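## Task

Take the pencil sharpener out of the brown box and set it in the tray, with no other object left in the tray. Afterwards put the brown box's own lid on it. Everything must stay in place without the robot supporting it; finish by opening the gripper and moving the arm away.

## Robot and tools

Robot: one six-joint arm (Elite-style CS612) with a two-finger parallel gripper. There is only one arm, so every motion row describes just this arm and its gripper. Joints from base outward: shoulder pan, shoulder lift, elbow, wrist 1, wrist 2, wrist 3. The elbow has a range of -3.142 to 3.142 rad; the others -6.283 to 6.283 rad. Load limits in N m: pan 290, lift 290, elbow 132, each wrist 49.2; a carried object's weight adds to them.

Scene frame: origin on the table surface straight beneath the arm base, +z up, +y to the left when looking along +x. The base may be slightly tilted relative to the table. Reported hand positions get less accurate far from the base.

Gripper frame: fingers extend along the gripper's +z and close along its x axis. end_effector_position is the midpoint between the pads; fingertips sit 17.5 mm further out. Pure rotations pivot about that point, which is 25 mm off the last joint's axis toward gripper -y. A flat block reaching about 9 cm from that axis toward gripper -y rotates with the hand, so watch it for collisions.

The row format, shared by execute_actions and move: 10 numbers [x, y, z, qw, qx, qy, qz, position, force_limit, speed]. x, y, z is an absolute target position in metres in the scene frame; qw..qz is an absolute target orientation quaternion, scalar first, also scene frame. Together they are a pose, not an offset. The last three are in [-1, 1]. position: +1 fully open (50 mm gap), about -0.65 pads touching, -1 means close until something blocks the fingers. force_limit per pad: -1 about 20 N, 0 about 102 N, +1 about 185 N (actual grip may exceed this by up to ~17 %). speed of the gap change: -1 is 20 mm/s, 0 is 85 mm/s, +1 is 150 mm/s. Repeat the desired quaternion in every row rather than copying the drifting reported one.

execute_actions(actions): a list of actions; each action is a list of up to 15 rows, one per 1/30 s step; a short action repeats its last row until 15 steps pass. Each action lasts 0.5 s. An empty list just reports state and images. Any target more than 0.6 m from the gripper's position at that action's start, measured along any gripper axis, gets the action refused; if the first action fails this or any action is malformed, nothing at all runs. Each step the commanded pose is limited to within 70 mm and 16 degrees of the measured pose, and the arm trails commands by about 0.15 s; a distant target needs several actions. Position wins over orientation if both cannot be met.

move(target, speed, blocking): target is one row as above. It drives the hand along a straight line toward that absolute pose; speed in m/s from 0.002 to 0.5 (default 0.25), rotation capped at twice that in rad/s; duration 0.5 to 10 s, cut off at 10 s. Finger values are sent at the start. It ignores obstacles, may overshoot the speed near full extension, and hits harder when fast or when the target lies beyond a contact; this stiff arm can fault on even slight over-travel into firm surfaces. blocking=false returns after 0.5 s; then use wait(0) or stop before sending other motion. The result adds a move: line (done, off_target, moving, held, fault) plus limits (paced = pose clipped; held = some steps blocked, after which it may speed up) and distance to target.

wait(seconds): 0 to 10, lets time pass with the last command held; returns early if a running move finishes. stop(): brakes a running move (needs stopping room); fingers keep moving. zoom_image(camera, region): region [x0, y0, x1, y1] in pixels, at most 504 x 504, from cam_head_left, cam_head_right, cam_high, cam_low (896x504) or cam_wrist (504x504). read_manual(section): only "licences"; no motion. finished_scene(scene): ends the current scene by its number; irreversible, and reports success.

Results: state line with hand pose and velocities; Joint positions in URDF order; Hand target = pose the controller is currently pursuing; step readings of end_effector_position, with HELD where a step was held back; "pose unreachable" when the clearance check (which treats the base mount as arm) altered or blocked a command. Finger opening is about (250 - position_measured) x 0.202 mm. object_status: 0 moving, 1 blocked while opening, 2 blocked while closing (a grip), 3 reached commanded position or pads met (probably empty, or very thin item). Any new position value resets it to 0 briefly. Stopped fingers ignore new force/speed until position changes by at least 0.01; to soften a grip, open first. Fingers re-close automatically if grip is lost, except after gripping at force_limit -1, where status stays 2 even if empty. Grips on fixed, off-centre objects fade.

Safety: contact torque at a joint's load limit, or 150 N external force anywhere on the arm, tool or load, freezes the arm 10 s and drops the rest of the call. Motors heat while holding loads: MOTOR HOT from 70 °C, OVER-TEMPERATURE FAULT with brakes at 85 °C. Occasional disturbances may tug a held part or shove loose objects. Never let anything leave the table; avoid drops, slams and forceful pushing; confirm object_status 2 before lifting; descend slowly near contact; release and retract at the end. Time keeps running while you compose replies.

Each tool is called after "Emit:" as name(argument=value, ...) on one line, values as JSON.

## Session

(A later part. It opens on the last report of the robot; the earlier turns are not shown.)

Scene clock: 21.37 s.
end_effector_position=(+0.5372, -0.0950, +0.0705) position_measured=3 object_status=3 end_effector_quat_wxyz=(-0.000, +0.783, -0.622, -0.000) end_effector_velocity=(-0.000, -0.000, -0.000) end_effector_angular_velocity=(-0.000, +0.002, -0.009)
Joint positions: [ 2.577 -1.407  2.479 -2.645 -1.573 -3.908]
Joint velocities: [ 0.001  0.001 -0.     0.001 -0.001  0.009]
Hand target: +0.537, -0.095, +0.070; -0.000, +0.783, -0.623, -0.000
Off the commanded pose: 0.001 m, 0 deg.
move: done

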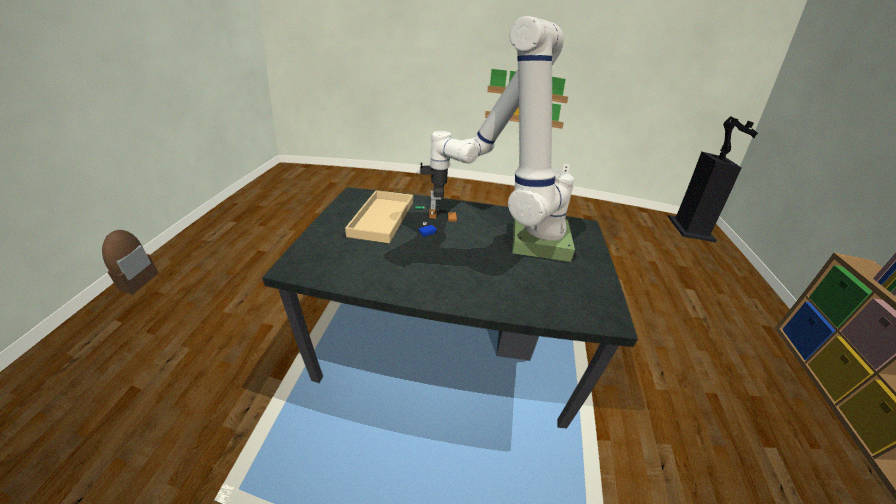

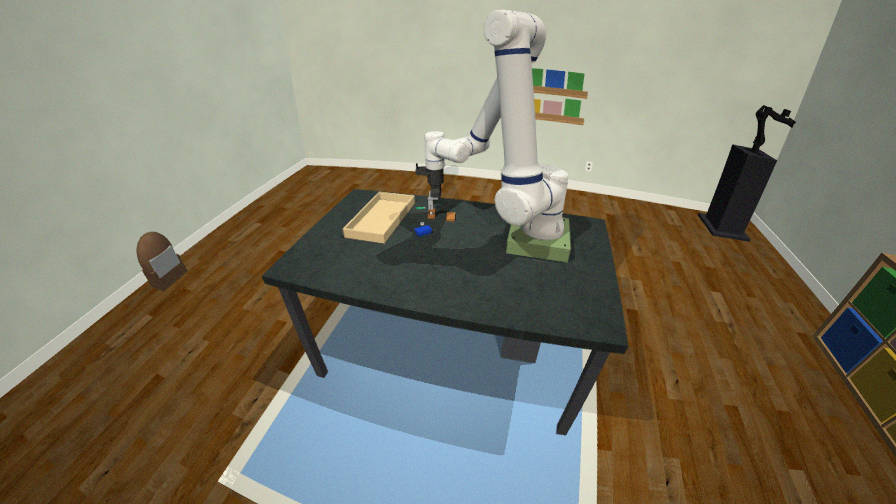

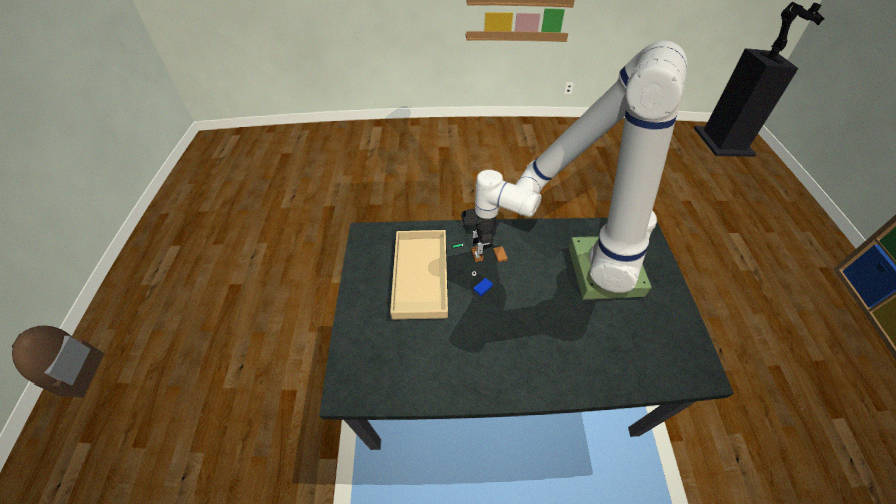

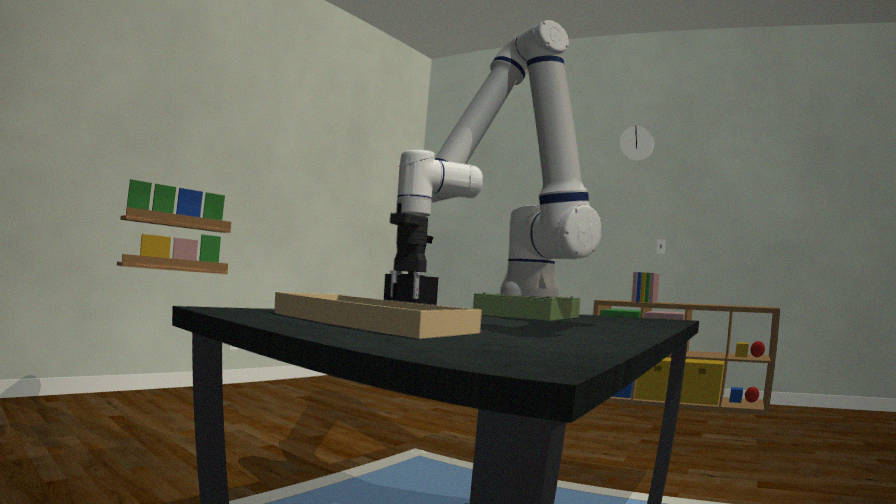

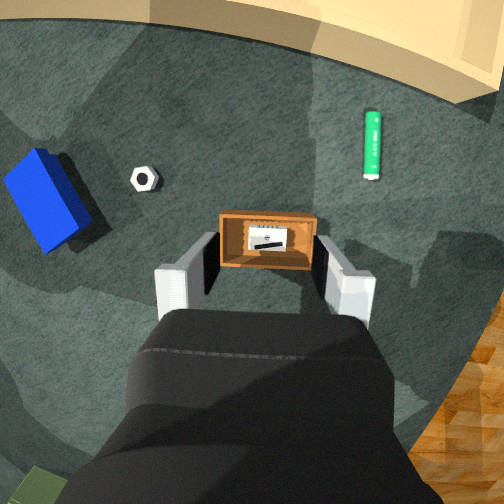

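Emit:
move(target=[0.537,-0.095,0.025,0,0.7826,-0.6225,0,0.37,-0.7,1], speed=0.03)

Emit:
move(target=[0.537,-0.095,0.025,0,0.7826,-0.6225,0,-1,-0.7,-0.5])

Emit:
move(target=[0.537,-0.095,0.1,0,0.7826,-0.6225,0,-1,-0.7,-0.5], speed=0.1)

Emit:
move(target=[0.76,-0.07,0.1,0,0.7826,-0.6225,0,-1,-0.7,-0.5])

Emit:
move(target=[0.76,-0.07,0.035,0,0.7826,-0.6225,0,-1,-0.7,-0.5], speed=0.06)

Emit:
move(target=[0.76,-0.07,0.035,0,0.7826,-0.6225,0,1,-0.7,0])

Emit:
move(target=[0.76,-0.07,0.11,0,0.7826,-0.6225,0,1,-0.7,0])

Emit:
move(target=[0.44,-0.095,0.07,0,0.9936,0.113,0,1,-0.7,0], speed=0.4)

Scene clock: 25.80 s.
end_effector_position=(+0.5372, -0.0951, +0.0250) position_measured=97 object_status=3 end_effector_quat_wxyz=(-0.000, +0.783, -0.623, -0.000) end_effector_velocity=(-0.000, -0.000, -0.002) end_effector_angular_velocity=(-0.000, +0.000, -0.000)
Joint positions: [ 2.577 -1.296  2.497 -2.772 -1.573 -3.908]
Joint velocities: [-0.001  0.005  0.001 -0.005 -0.    -0.   ]
Hand target: +0.537, -0.095, +0.025; +0.000, +0.783, -0.623, -0.000
Off the commanded pose: 0.000 m, 0 deg.
move: done

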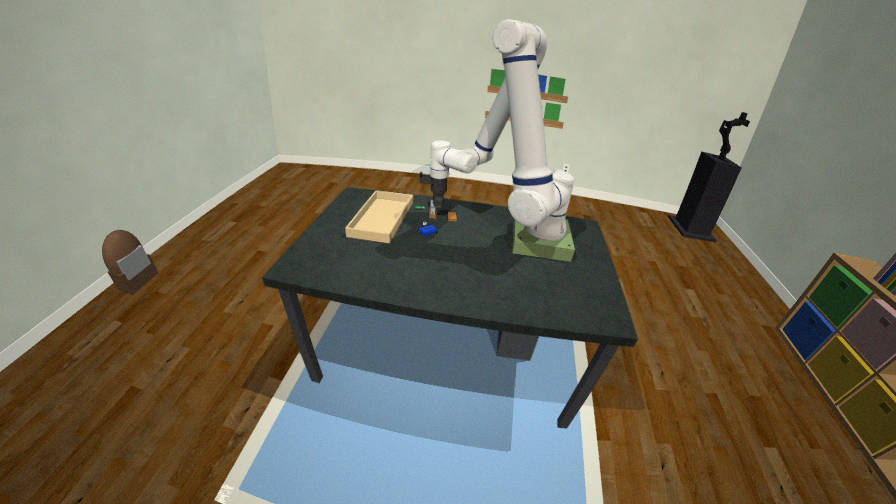

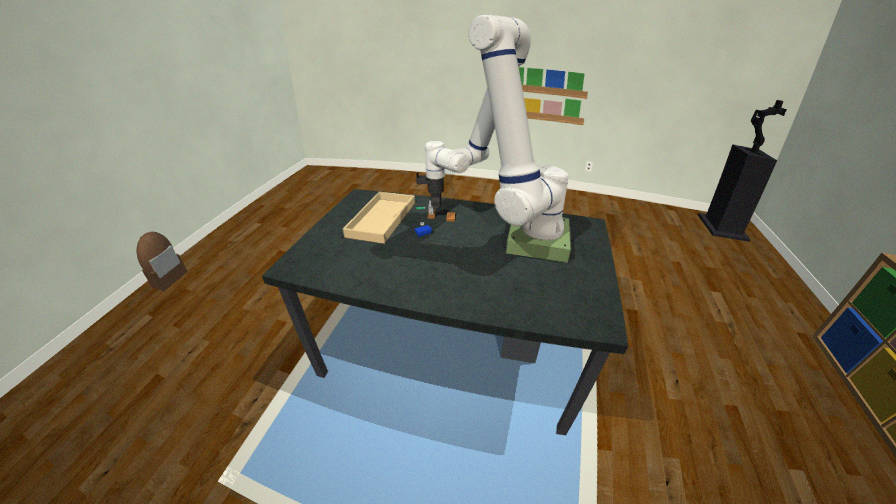

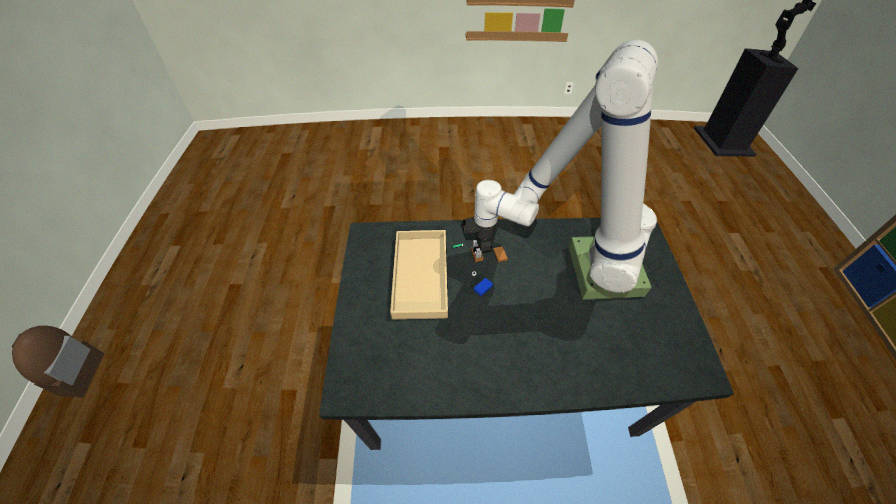

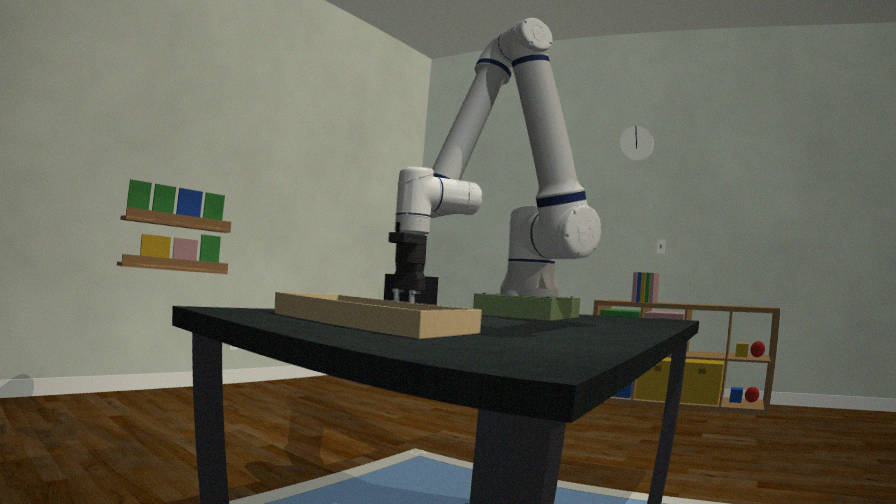

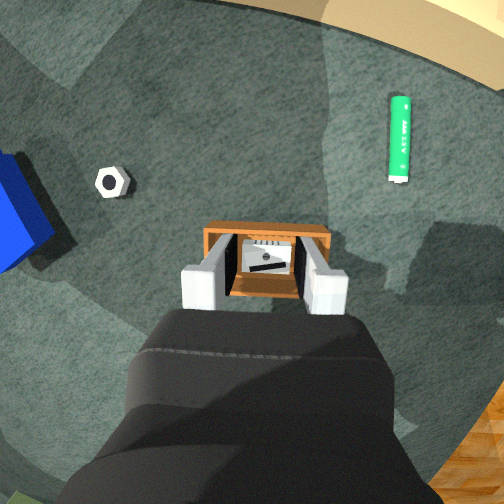

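Scene clock: 26.50 s.
end_effector_position=(+0.5370, -0.0950, +0.0250) position_measured=133 object_status=2 end_effector_quat_wxyz=(+0.000, +0.783, -0.623, -0.000) end_effector_velocity=(+0.001, -0.000, +0.000) end_effector_angular_velocity=(-0.001, -0.001, +0.001)
Joint positions: [ 2.577 -1.296  2.497 -2.772 -1.573 -3.908]
Joint velocities: [ 0.001 -0.    -0.001 -0.001 -0.001  0.   ]
Hand target: +0.537, -0.095, +0.025; +0.000, +0.783, -0.623, -0.000
Off the commanded pose: 0.000 m, 0 deg.
move: done

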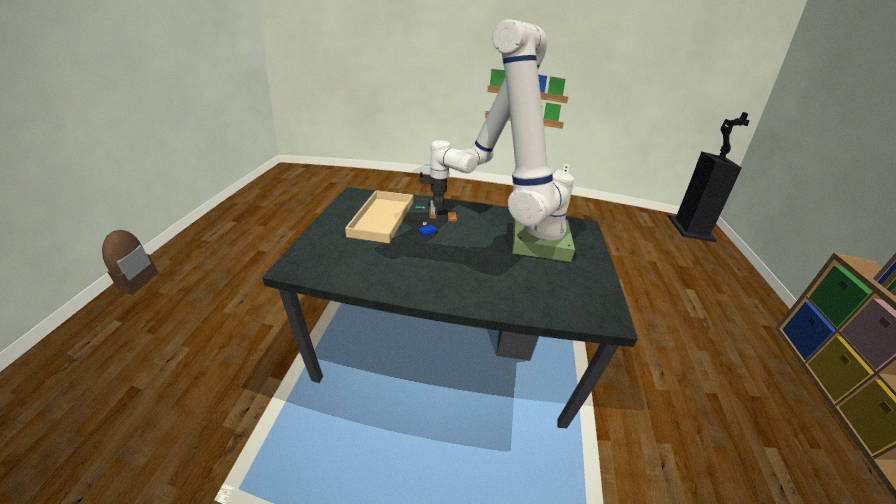

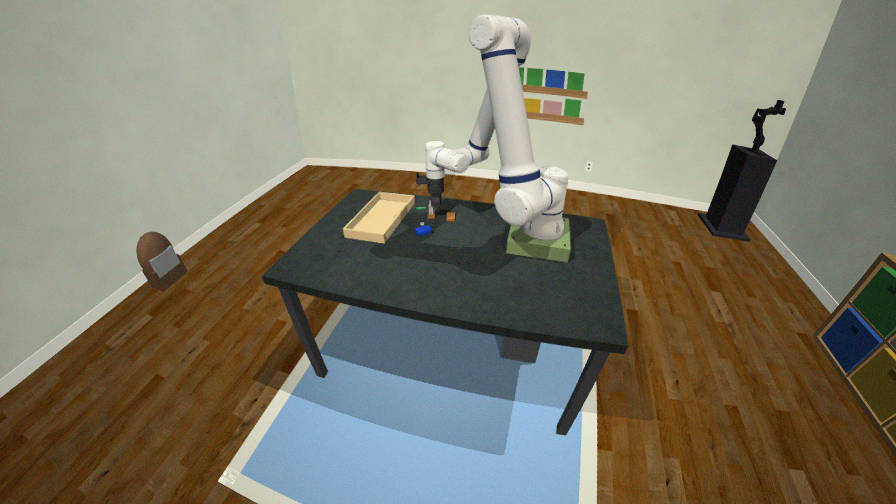

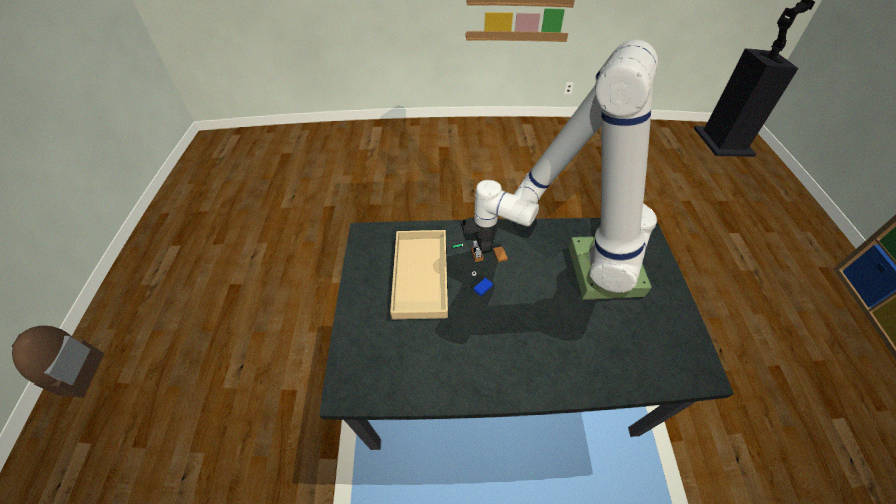

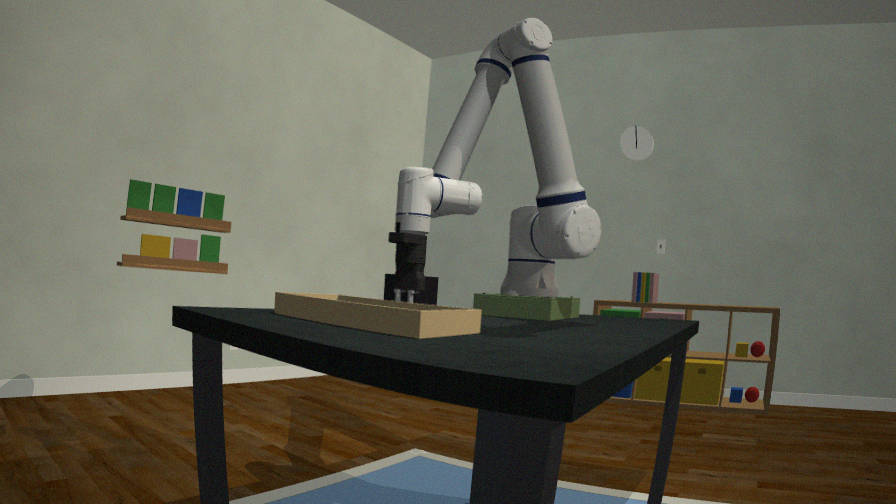

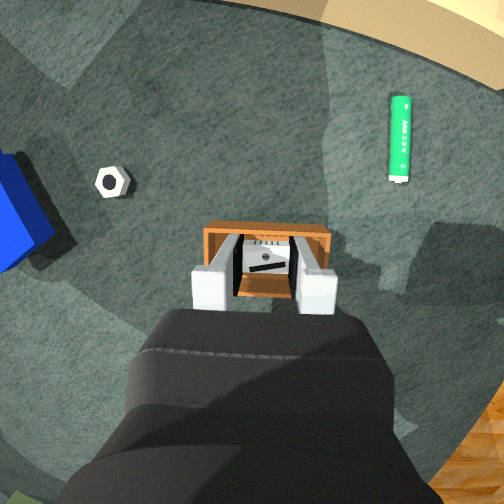

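Scene clock: 27.67 s.
end_effector_position=(+0.5367, -0.0948, +0.1000) position_measured=133 object_status=2 end_effector_quat_wxyz=(+0.000, +0.783, -0.623, -0.000) end_effector_velocity=(-0.001, -0.000, +0.001) end_effector_angular_velocity=(+0.001, +0.001, -0.001)
Joint positions: [ 2.578 -1.474  2.464 -2.562 -1.573 -3.907]
Joint velocities: [-0.001 -0.004 -0.001  0.006  0.     0.   ]
Hand target: +0.537, -0.095, +0.100; -0.000, +0.783, -0.623, +0.000
Off the commanded pose: 0.000 m, 0 deg.
move: done

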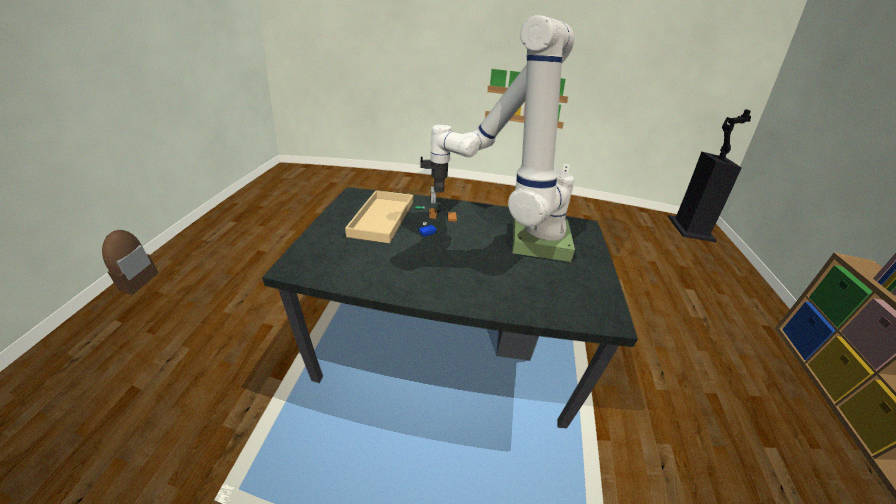

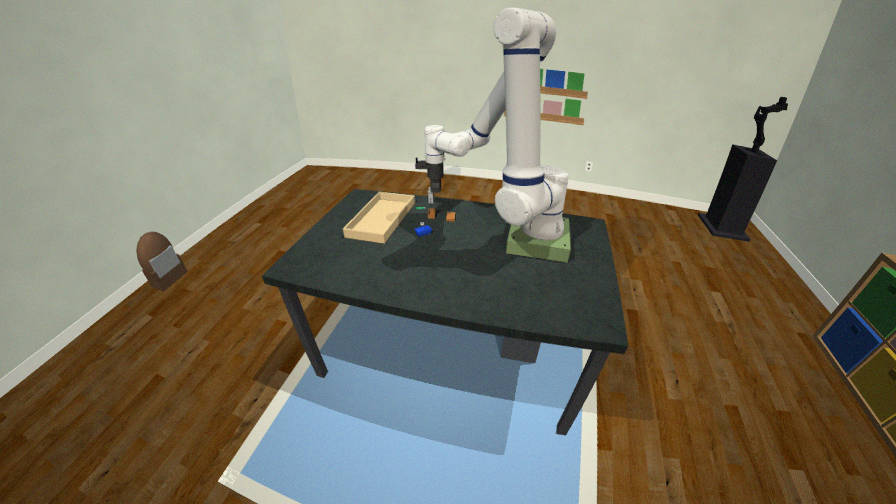

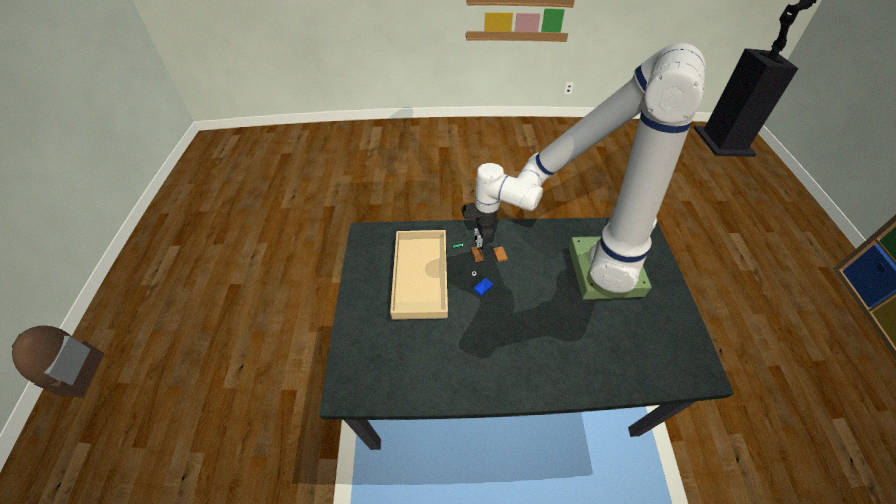

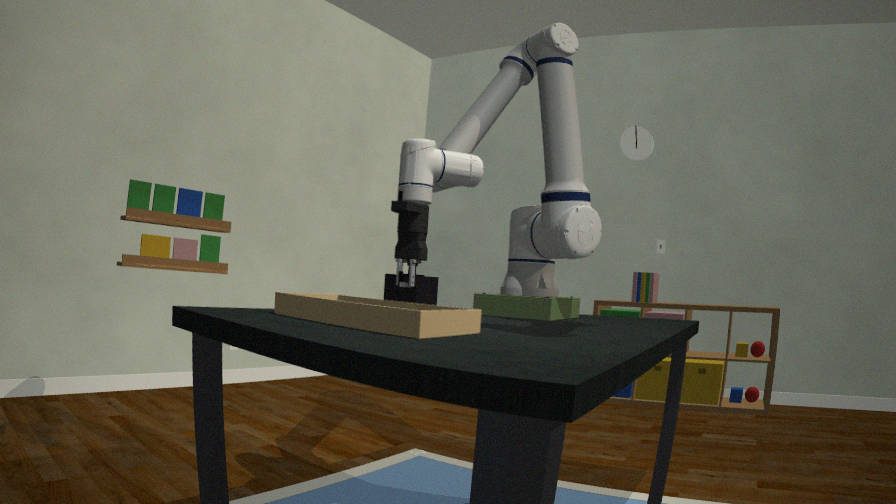

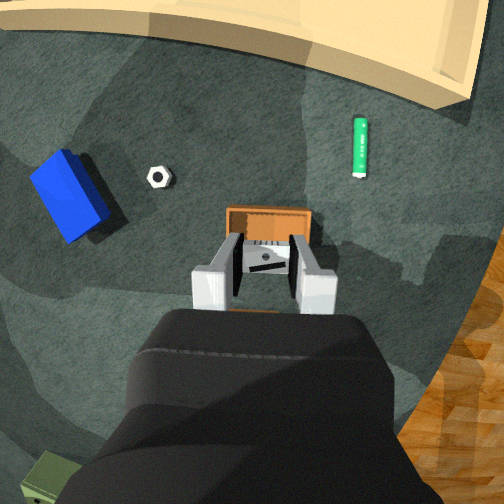

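Scene clock: 29.10 s.
end_effector_position=(+0.7601, -0.0703, +0.1009) position_measured=133 object_status=2 end_effector_quat_wxyz=(-0.001, +0.783, -0.623, -0.000) end_effector_velocity=(+0.001, +0.001, -0.000) end_effector_angular_velocity=(+0.001, +0.001, -0.000)
Joint positions: [ 2.772 -1.188  2.054 -2.438 -1.572 -3.713]
Joint velocities: [ 0.001  0.002 -0.003  0.002  0.     0.001]
Hand target: +0.760, -0.070, +0.101; -0.001, +0.783, -0.623, -0.000
Off the commanded pose: 0.001 m, 0 deg.
move: done

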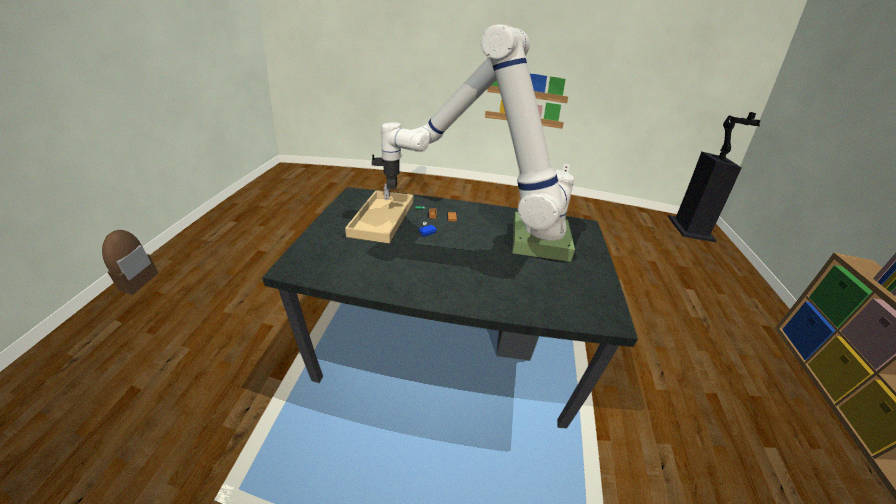

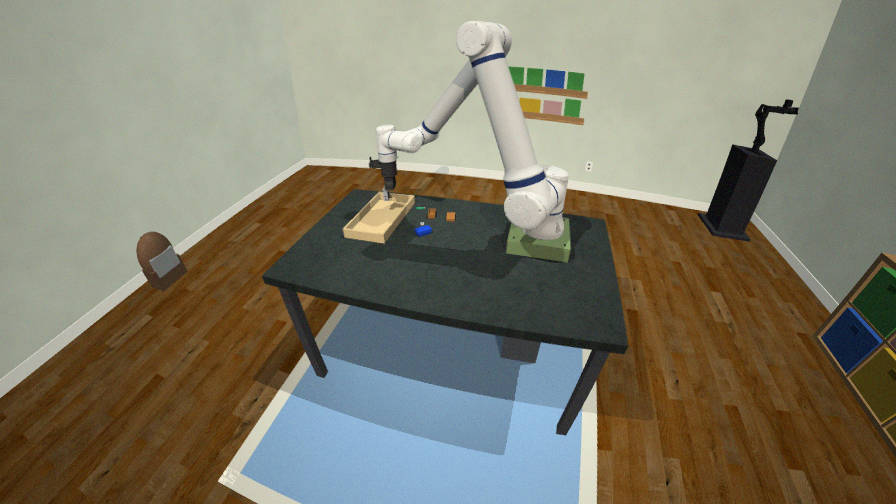

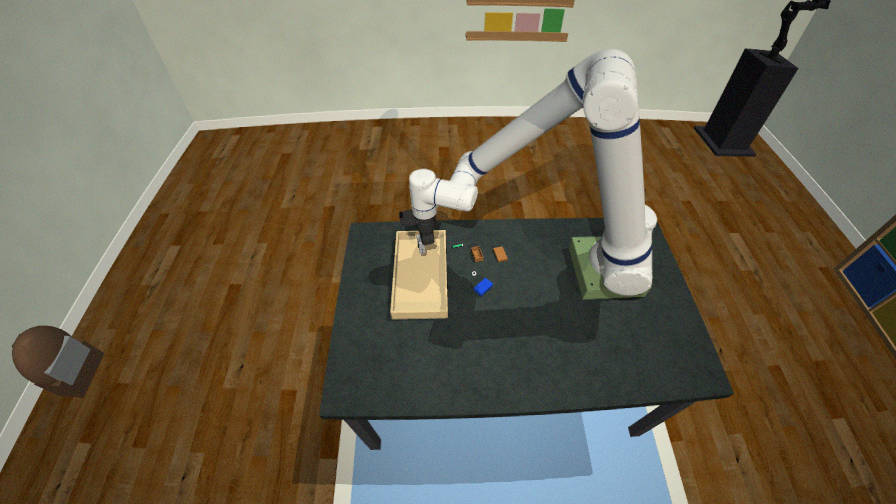

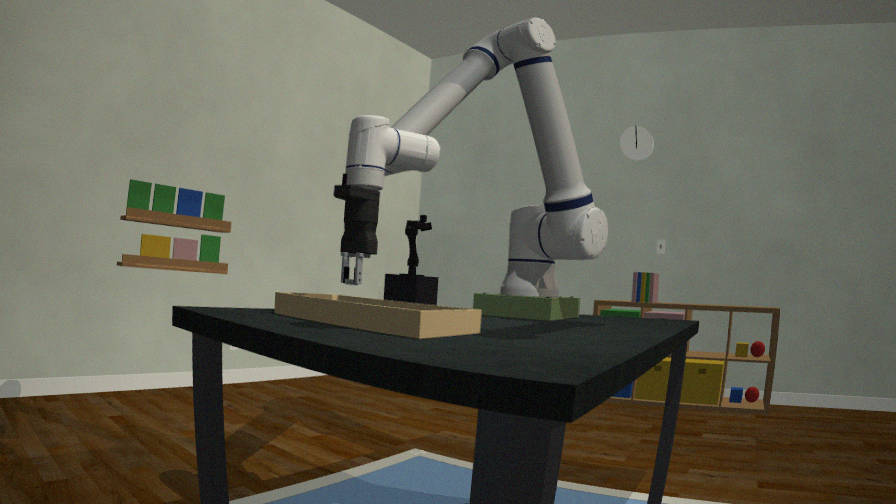

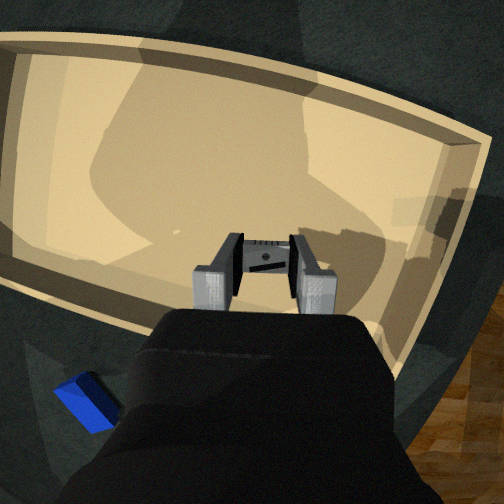

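Scene clock: 30.57 s.
end_effector_position=(+0.7603, -0.0701, +0.0351) position_measured=133 object_status=2 end_effector_quat_wxyz=(-0.000, +0.783, -0.623, +0.000) end_effector_velocity=(+0.000, -0.001, -0.001) end_effector_angular_velocity=(+0.000, +0.000, -0.001)
Joint positions: [ 2.773 -1.09   2.075 -2.556 -1.574 -3.712]
Joint velocities: [-0.001  0.002 -0.    -0.002  0.    -0.   ]
Hand target: +0.760, -0.070, +0.035; -0.000, +0.783, -0.623, -0.000
Off the commanded pose: 0.000 m, 0 deg.
move: done

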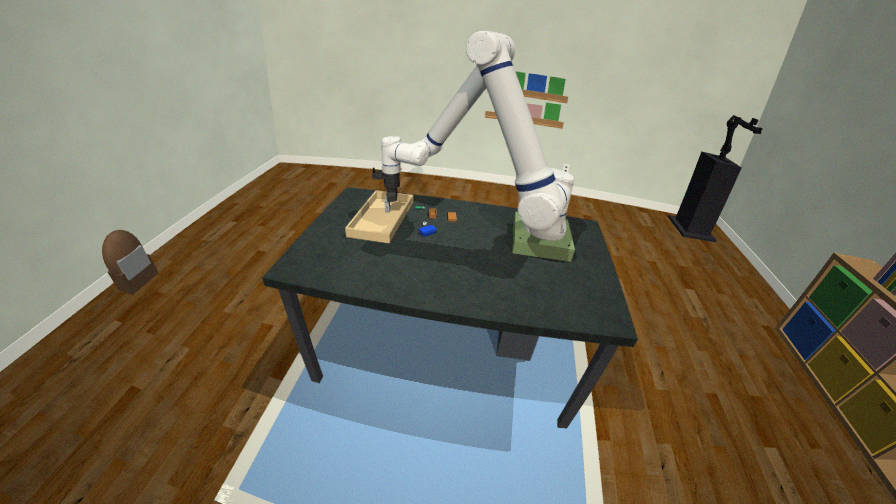

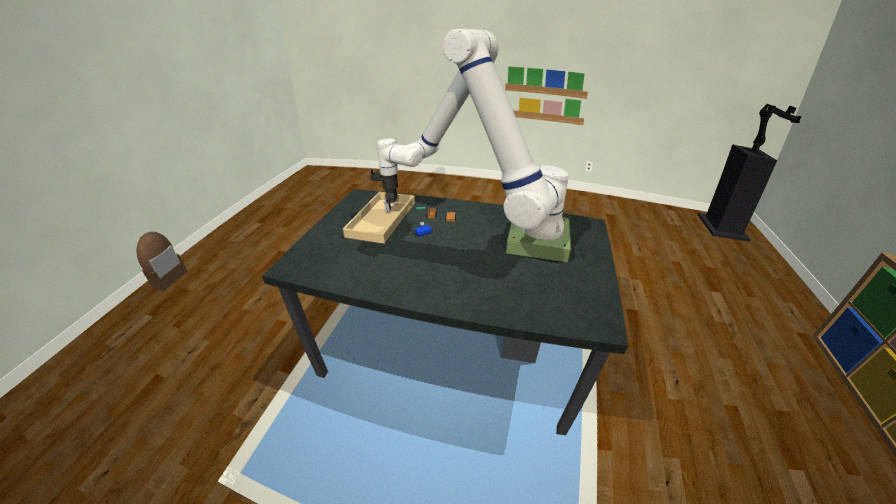

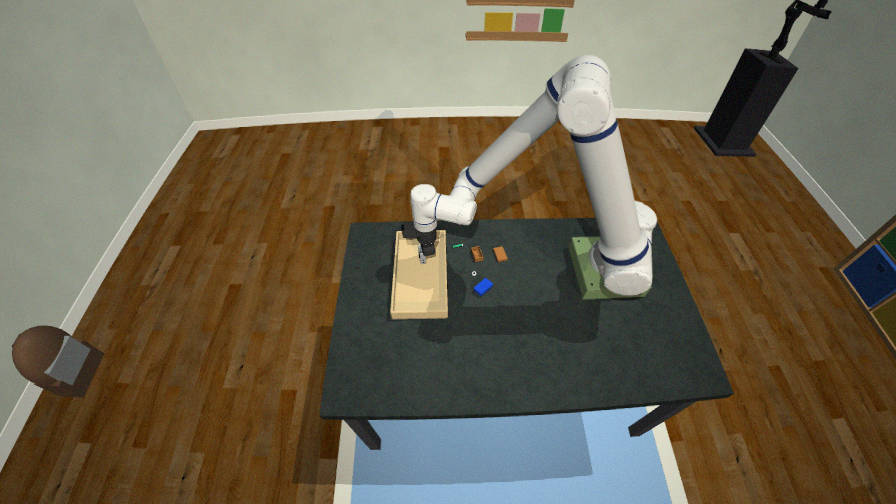

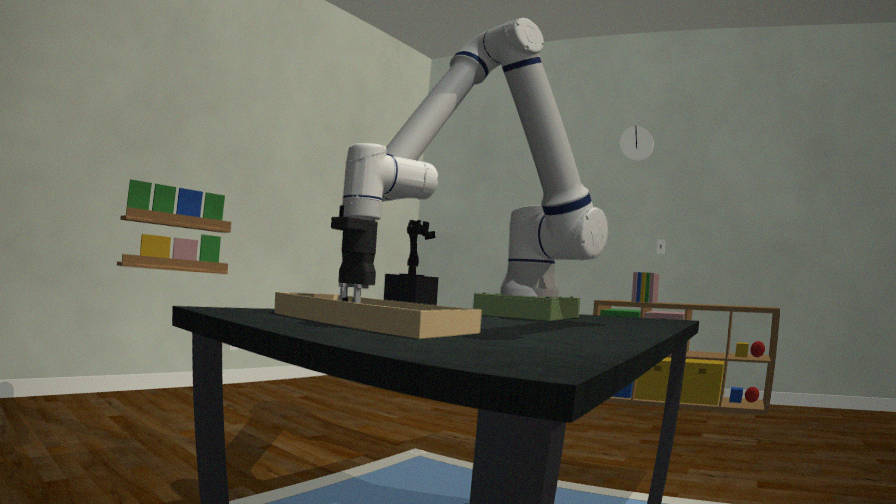

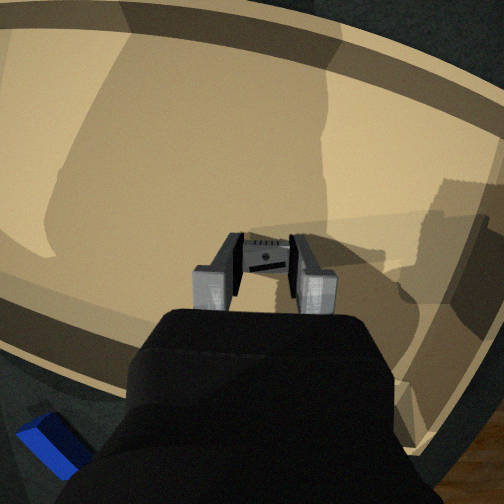

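Scene clock: 31.27 s.
end_effector_position=(+0.7600, -0.0700, +0.0350) position_measured=3 object_status=3 end_effector_quat_wxyz=(+0.000, +0.783, -0.623, -0.000) end_effector_velocity=(-0.000, -0.000, -0.000) end_effector_angular_velocity=(-0.000, +0.001, -0.000)
Joint positions: [ 2.773 -1.09   2.075 -2.556 -1.574 -3.712]
Joint velocities: [-0.    -0.     0.     0.    -0.001  0.   ]
Hand target: +0.760, -0.070, +0.035; -0.000, +0.783, -0.623, -0.000
Off the commanded pose: 0.000 m, 0 deg.
move: done

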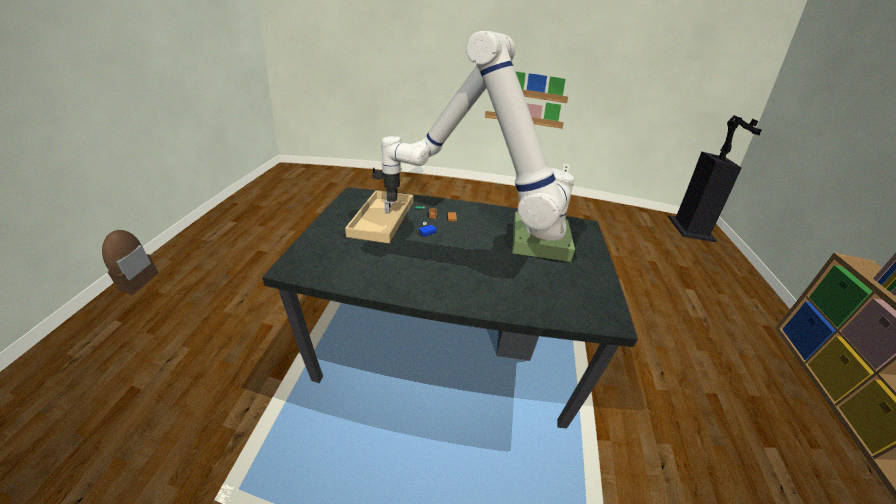

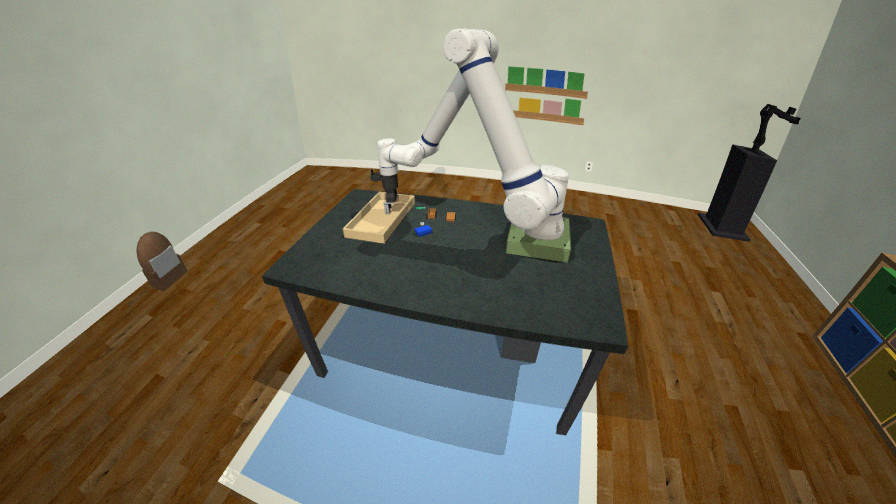

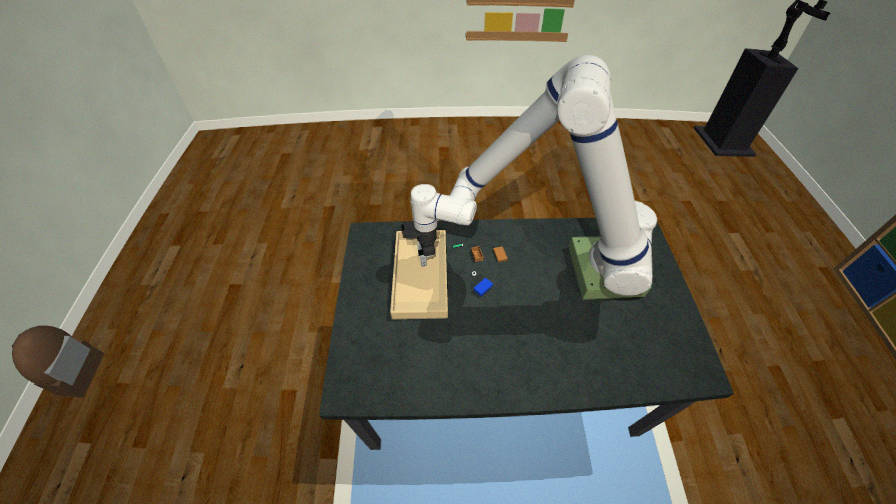

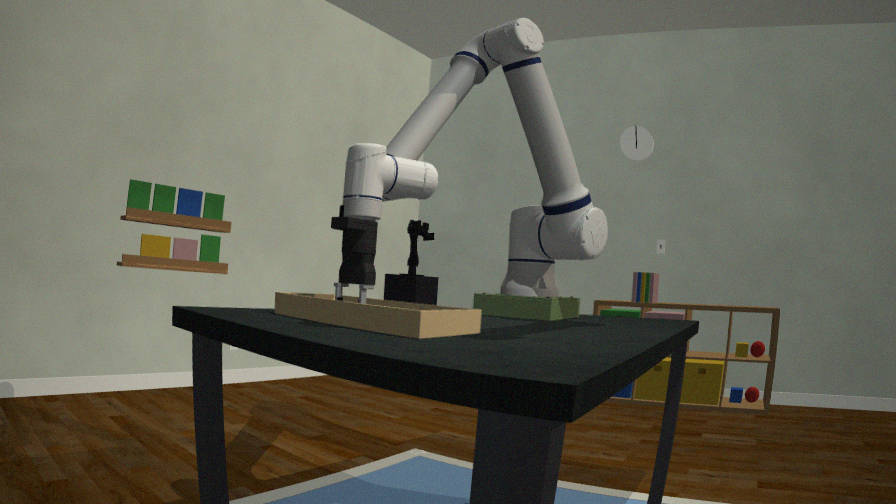

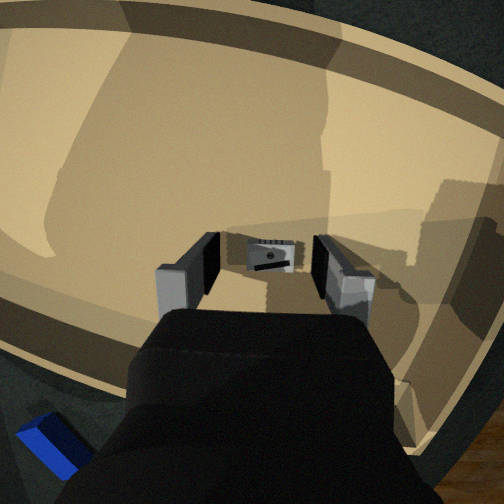

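Scene clock: 32.17 s.
end_effector_position=(+0.7597, -0.0698, +0.1099) position_measured=3 object_status=3 end_effector_quat_wxyz=(+0.000, +0.783, -0.623, -0.000) end_effector_velocity=(-0.000, -0.000, +0.001) end_effector_angular_velocity=(+0.000, +0.000, -0.000)
Joint positions: [ 2.773 -1.201  2.05  -2.421 -1.574 -3.712]
Joint velocities: [-0.001 -0.002 -0.001  0.003  0.    -0.001]
Hand target: +0.760, -0.070, +0.110; -0.000, +0.783, -0.623, +0.000
Off the commanded pose: 0.000 m, 0 deg.
move: done

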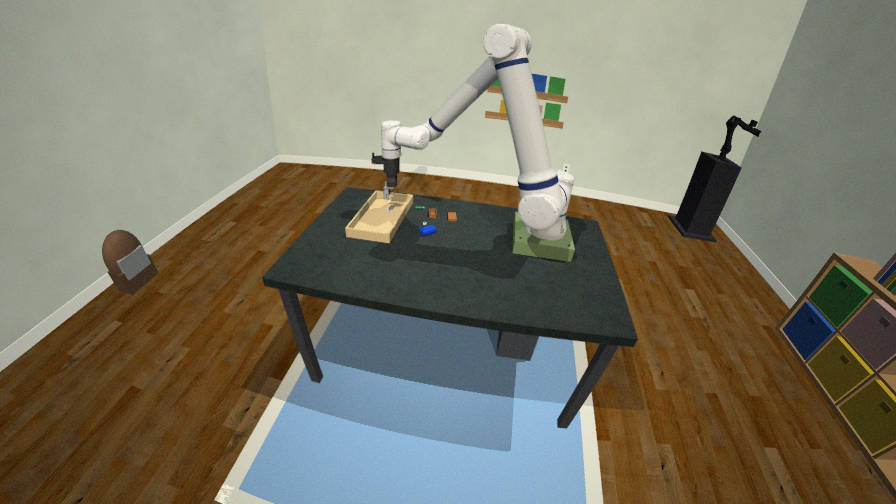

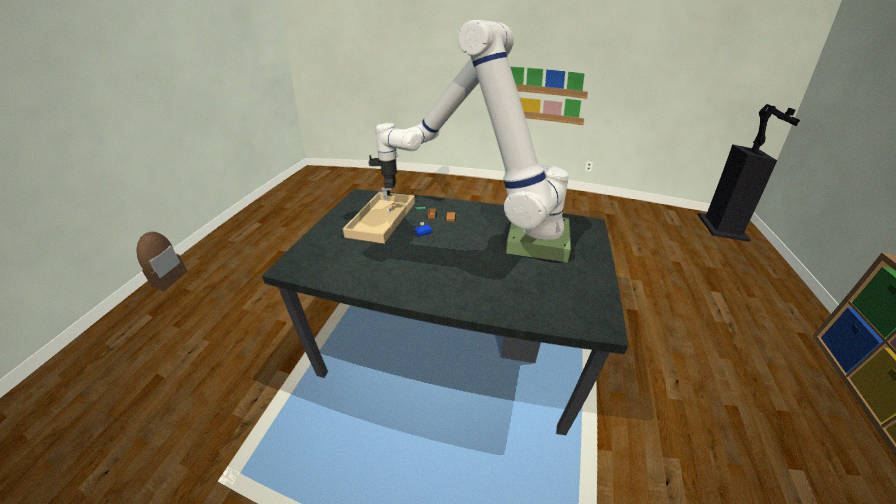

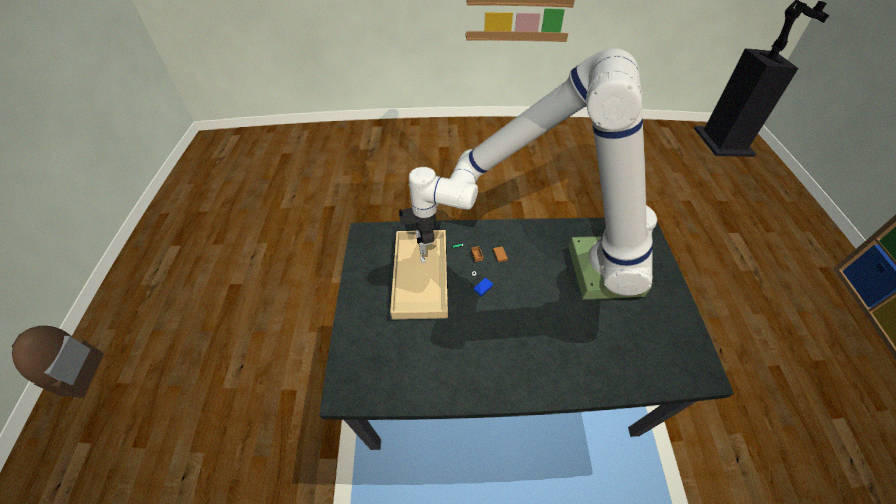

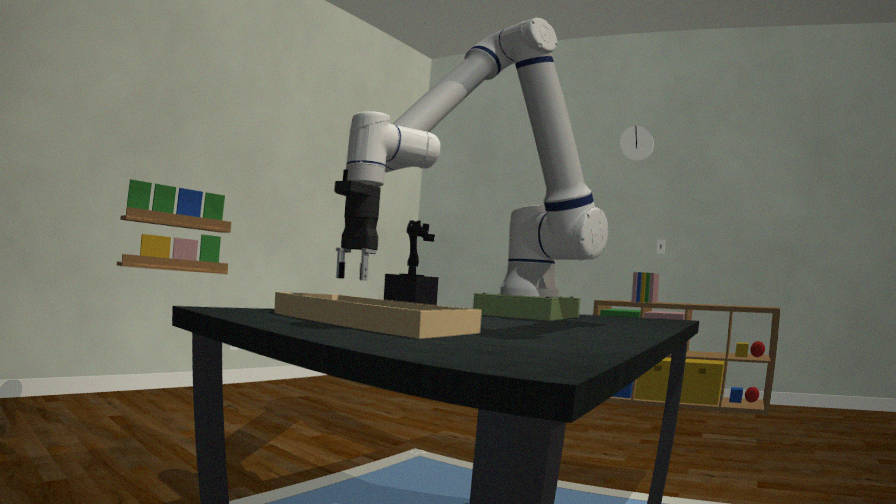

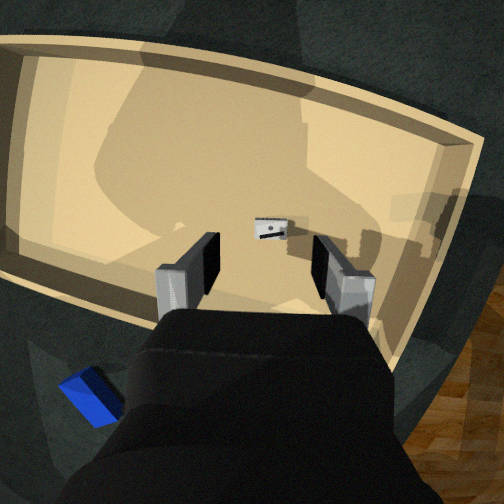

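Scene clock: 34.67 s.
end_effector_position=(+0.4399, -0.0948, +0.0686) position_measured=3 object_status=3 end_effector_quat_wxyz=(+0.001, +0.994, +0.113, -0.001) end_effector_velocity=(-0.002, -0.000, -0.000) end_effector_angular_velocity=(+0.001, -0.000, +0.008)
Joint positions: [ 2.463 -1.489  2.592 -2.676 -1.576 -5.591]
Joint velocities: [-0.004 -0.002  0.003 -0.     0.001 -0.012]
Hand target: +0.440, -0.095, +0.069; +0.001, +0.994, +0.113, -0.001
Off the commanded pose: 0.001 m, 0 deg.
move: done

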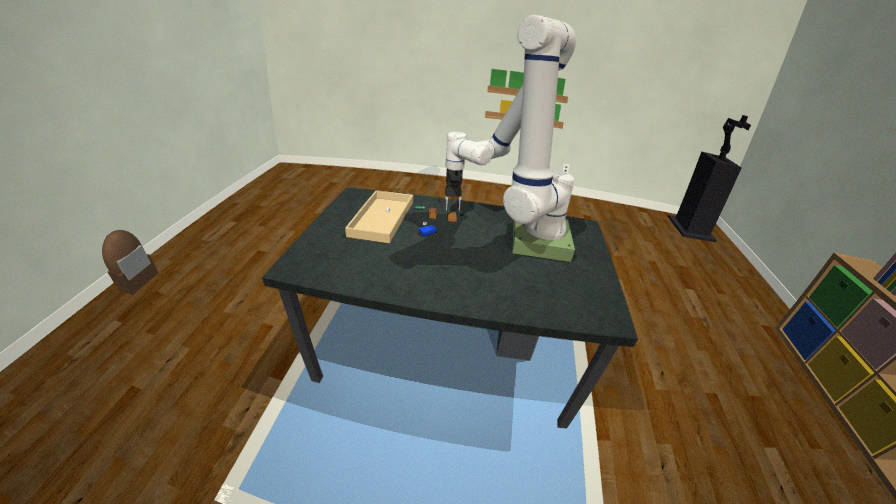

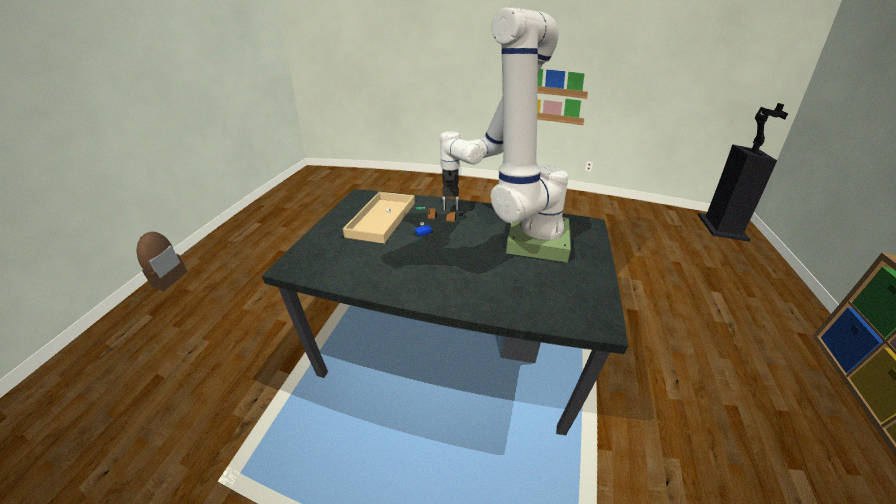

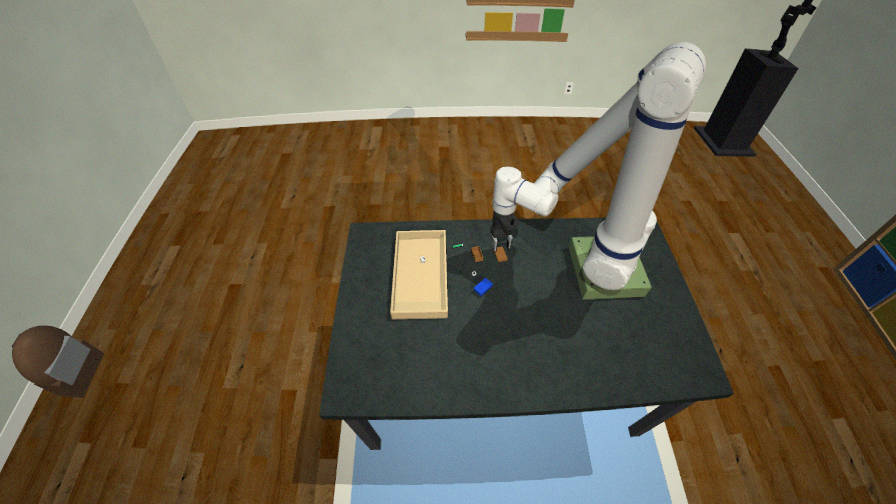

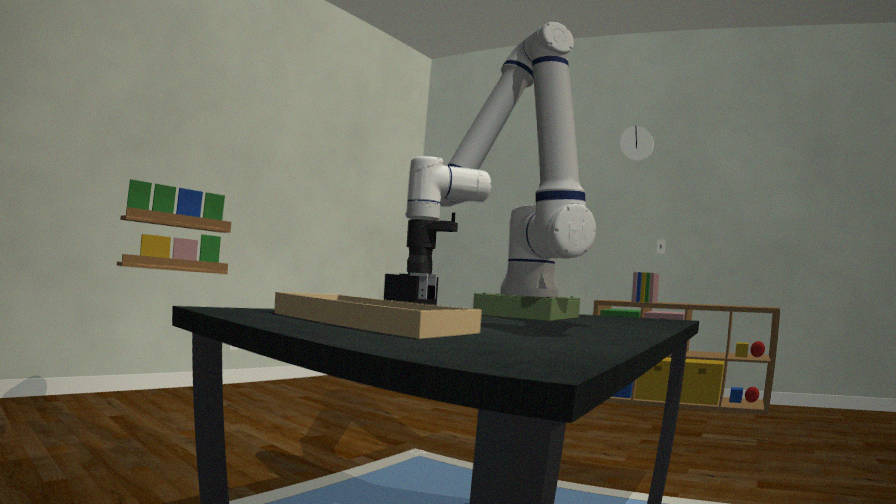

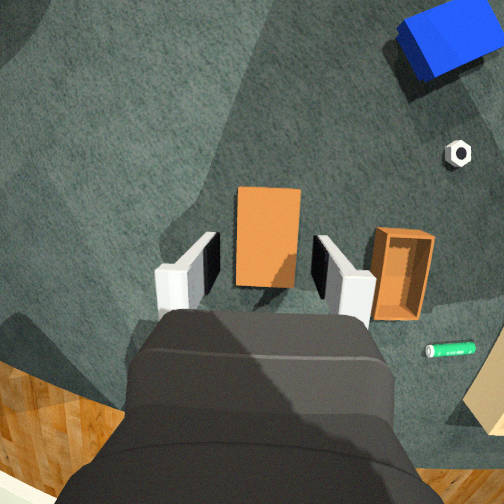

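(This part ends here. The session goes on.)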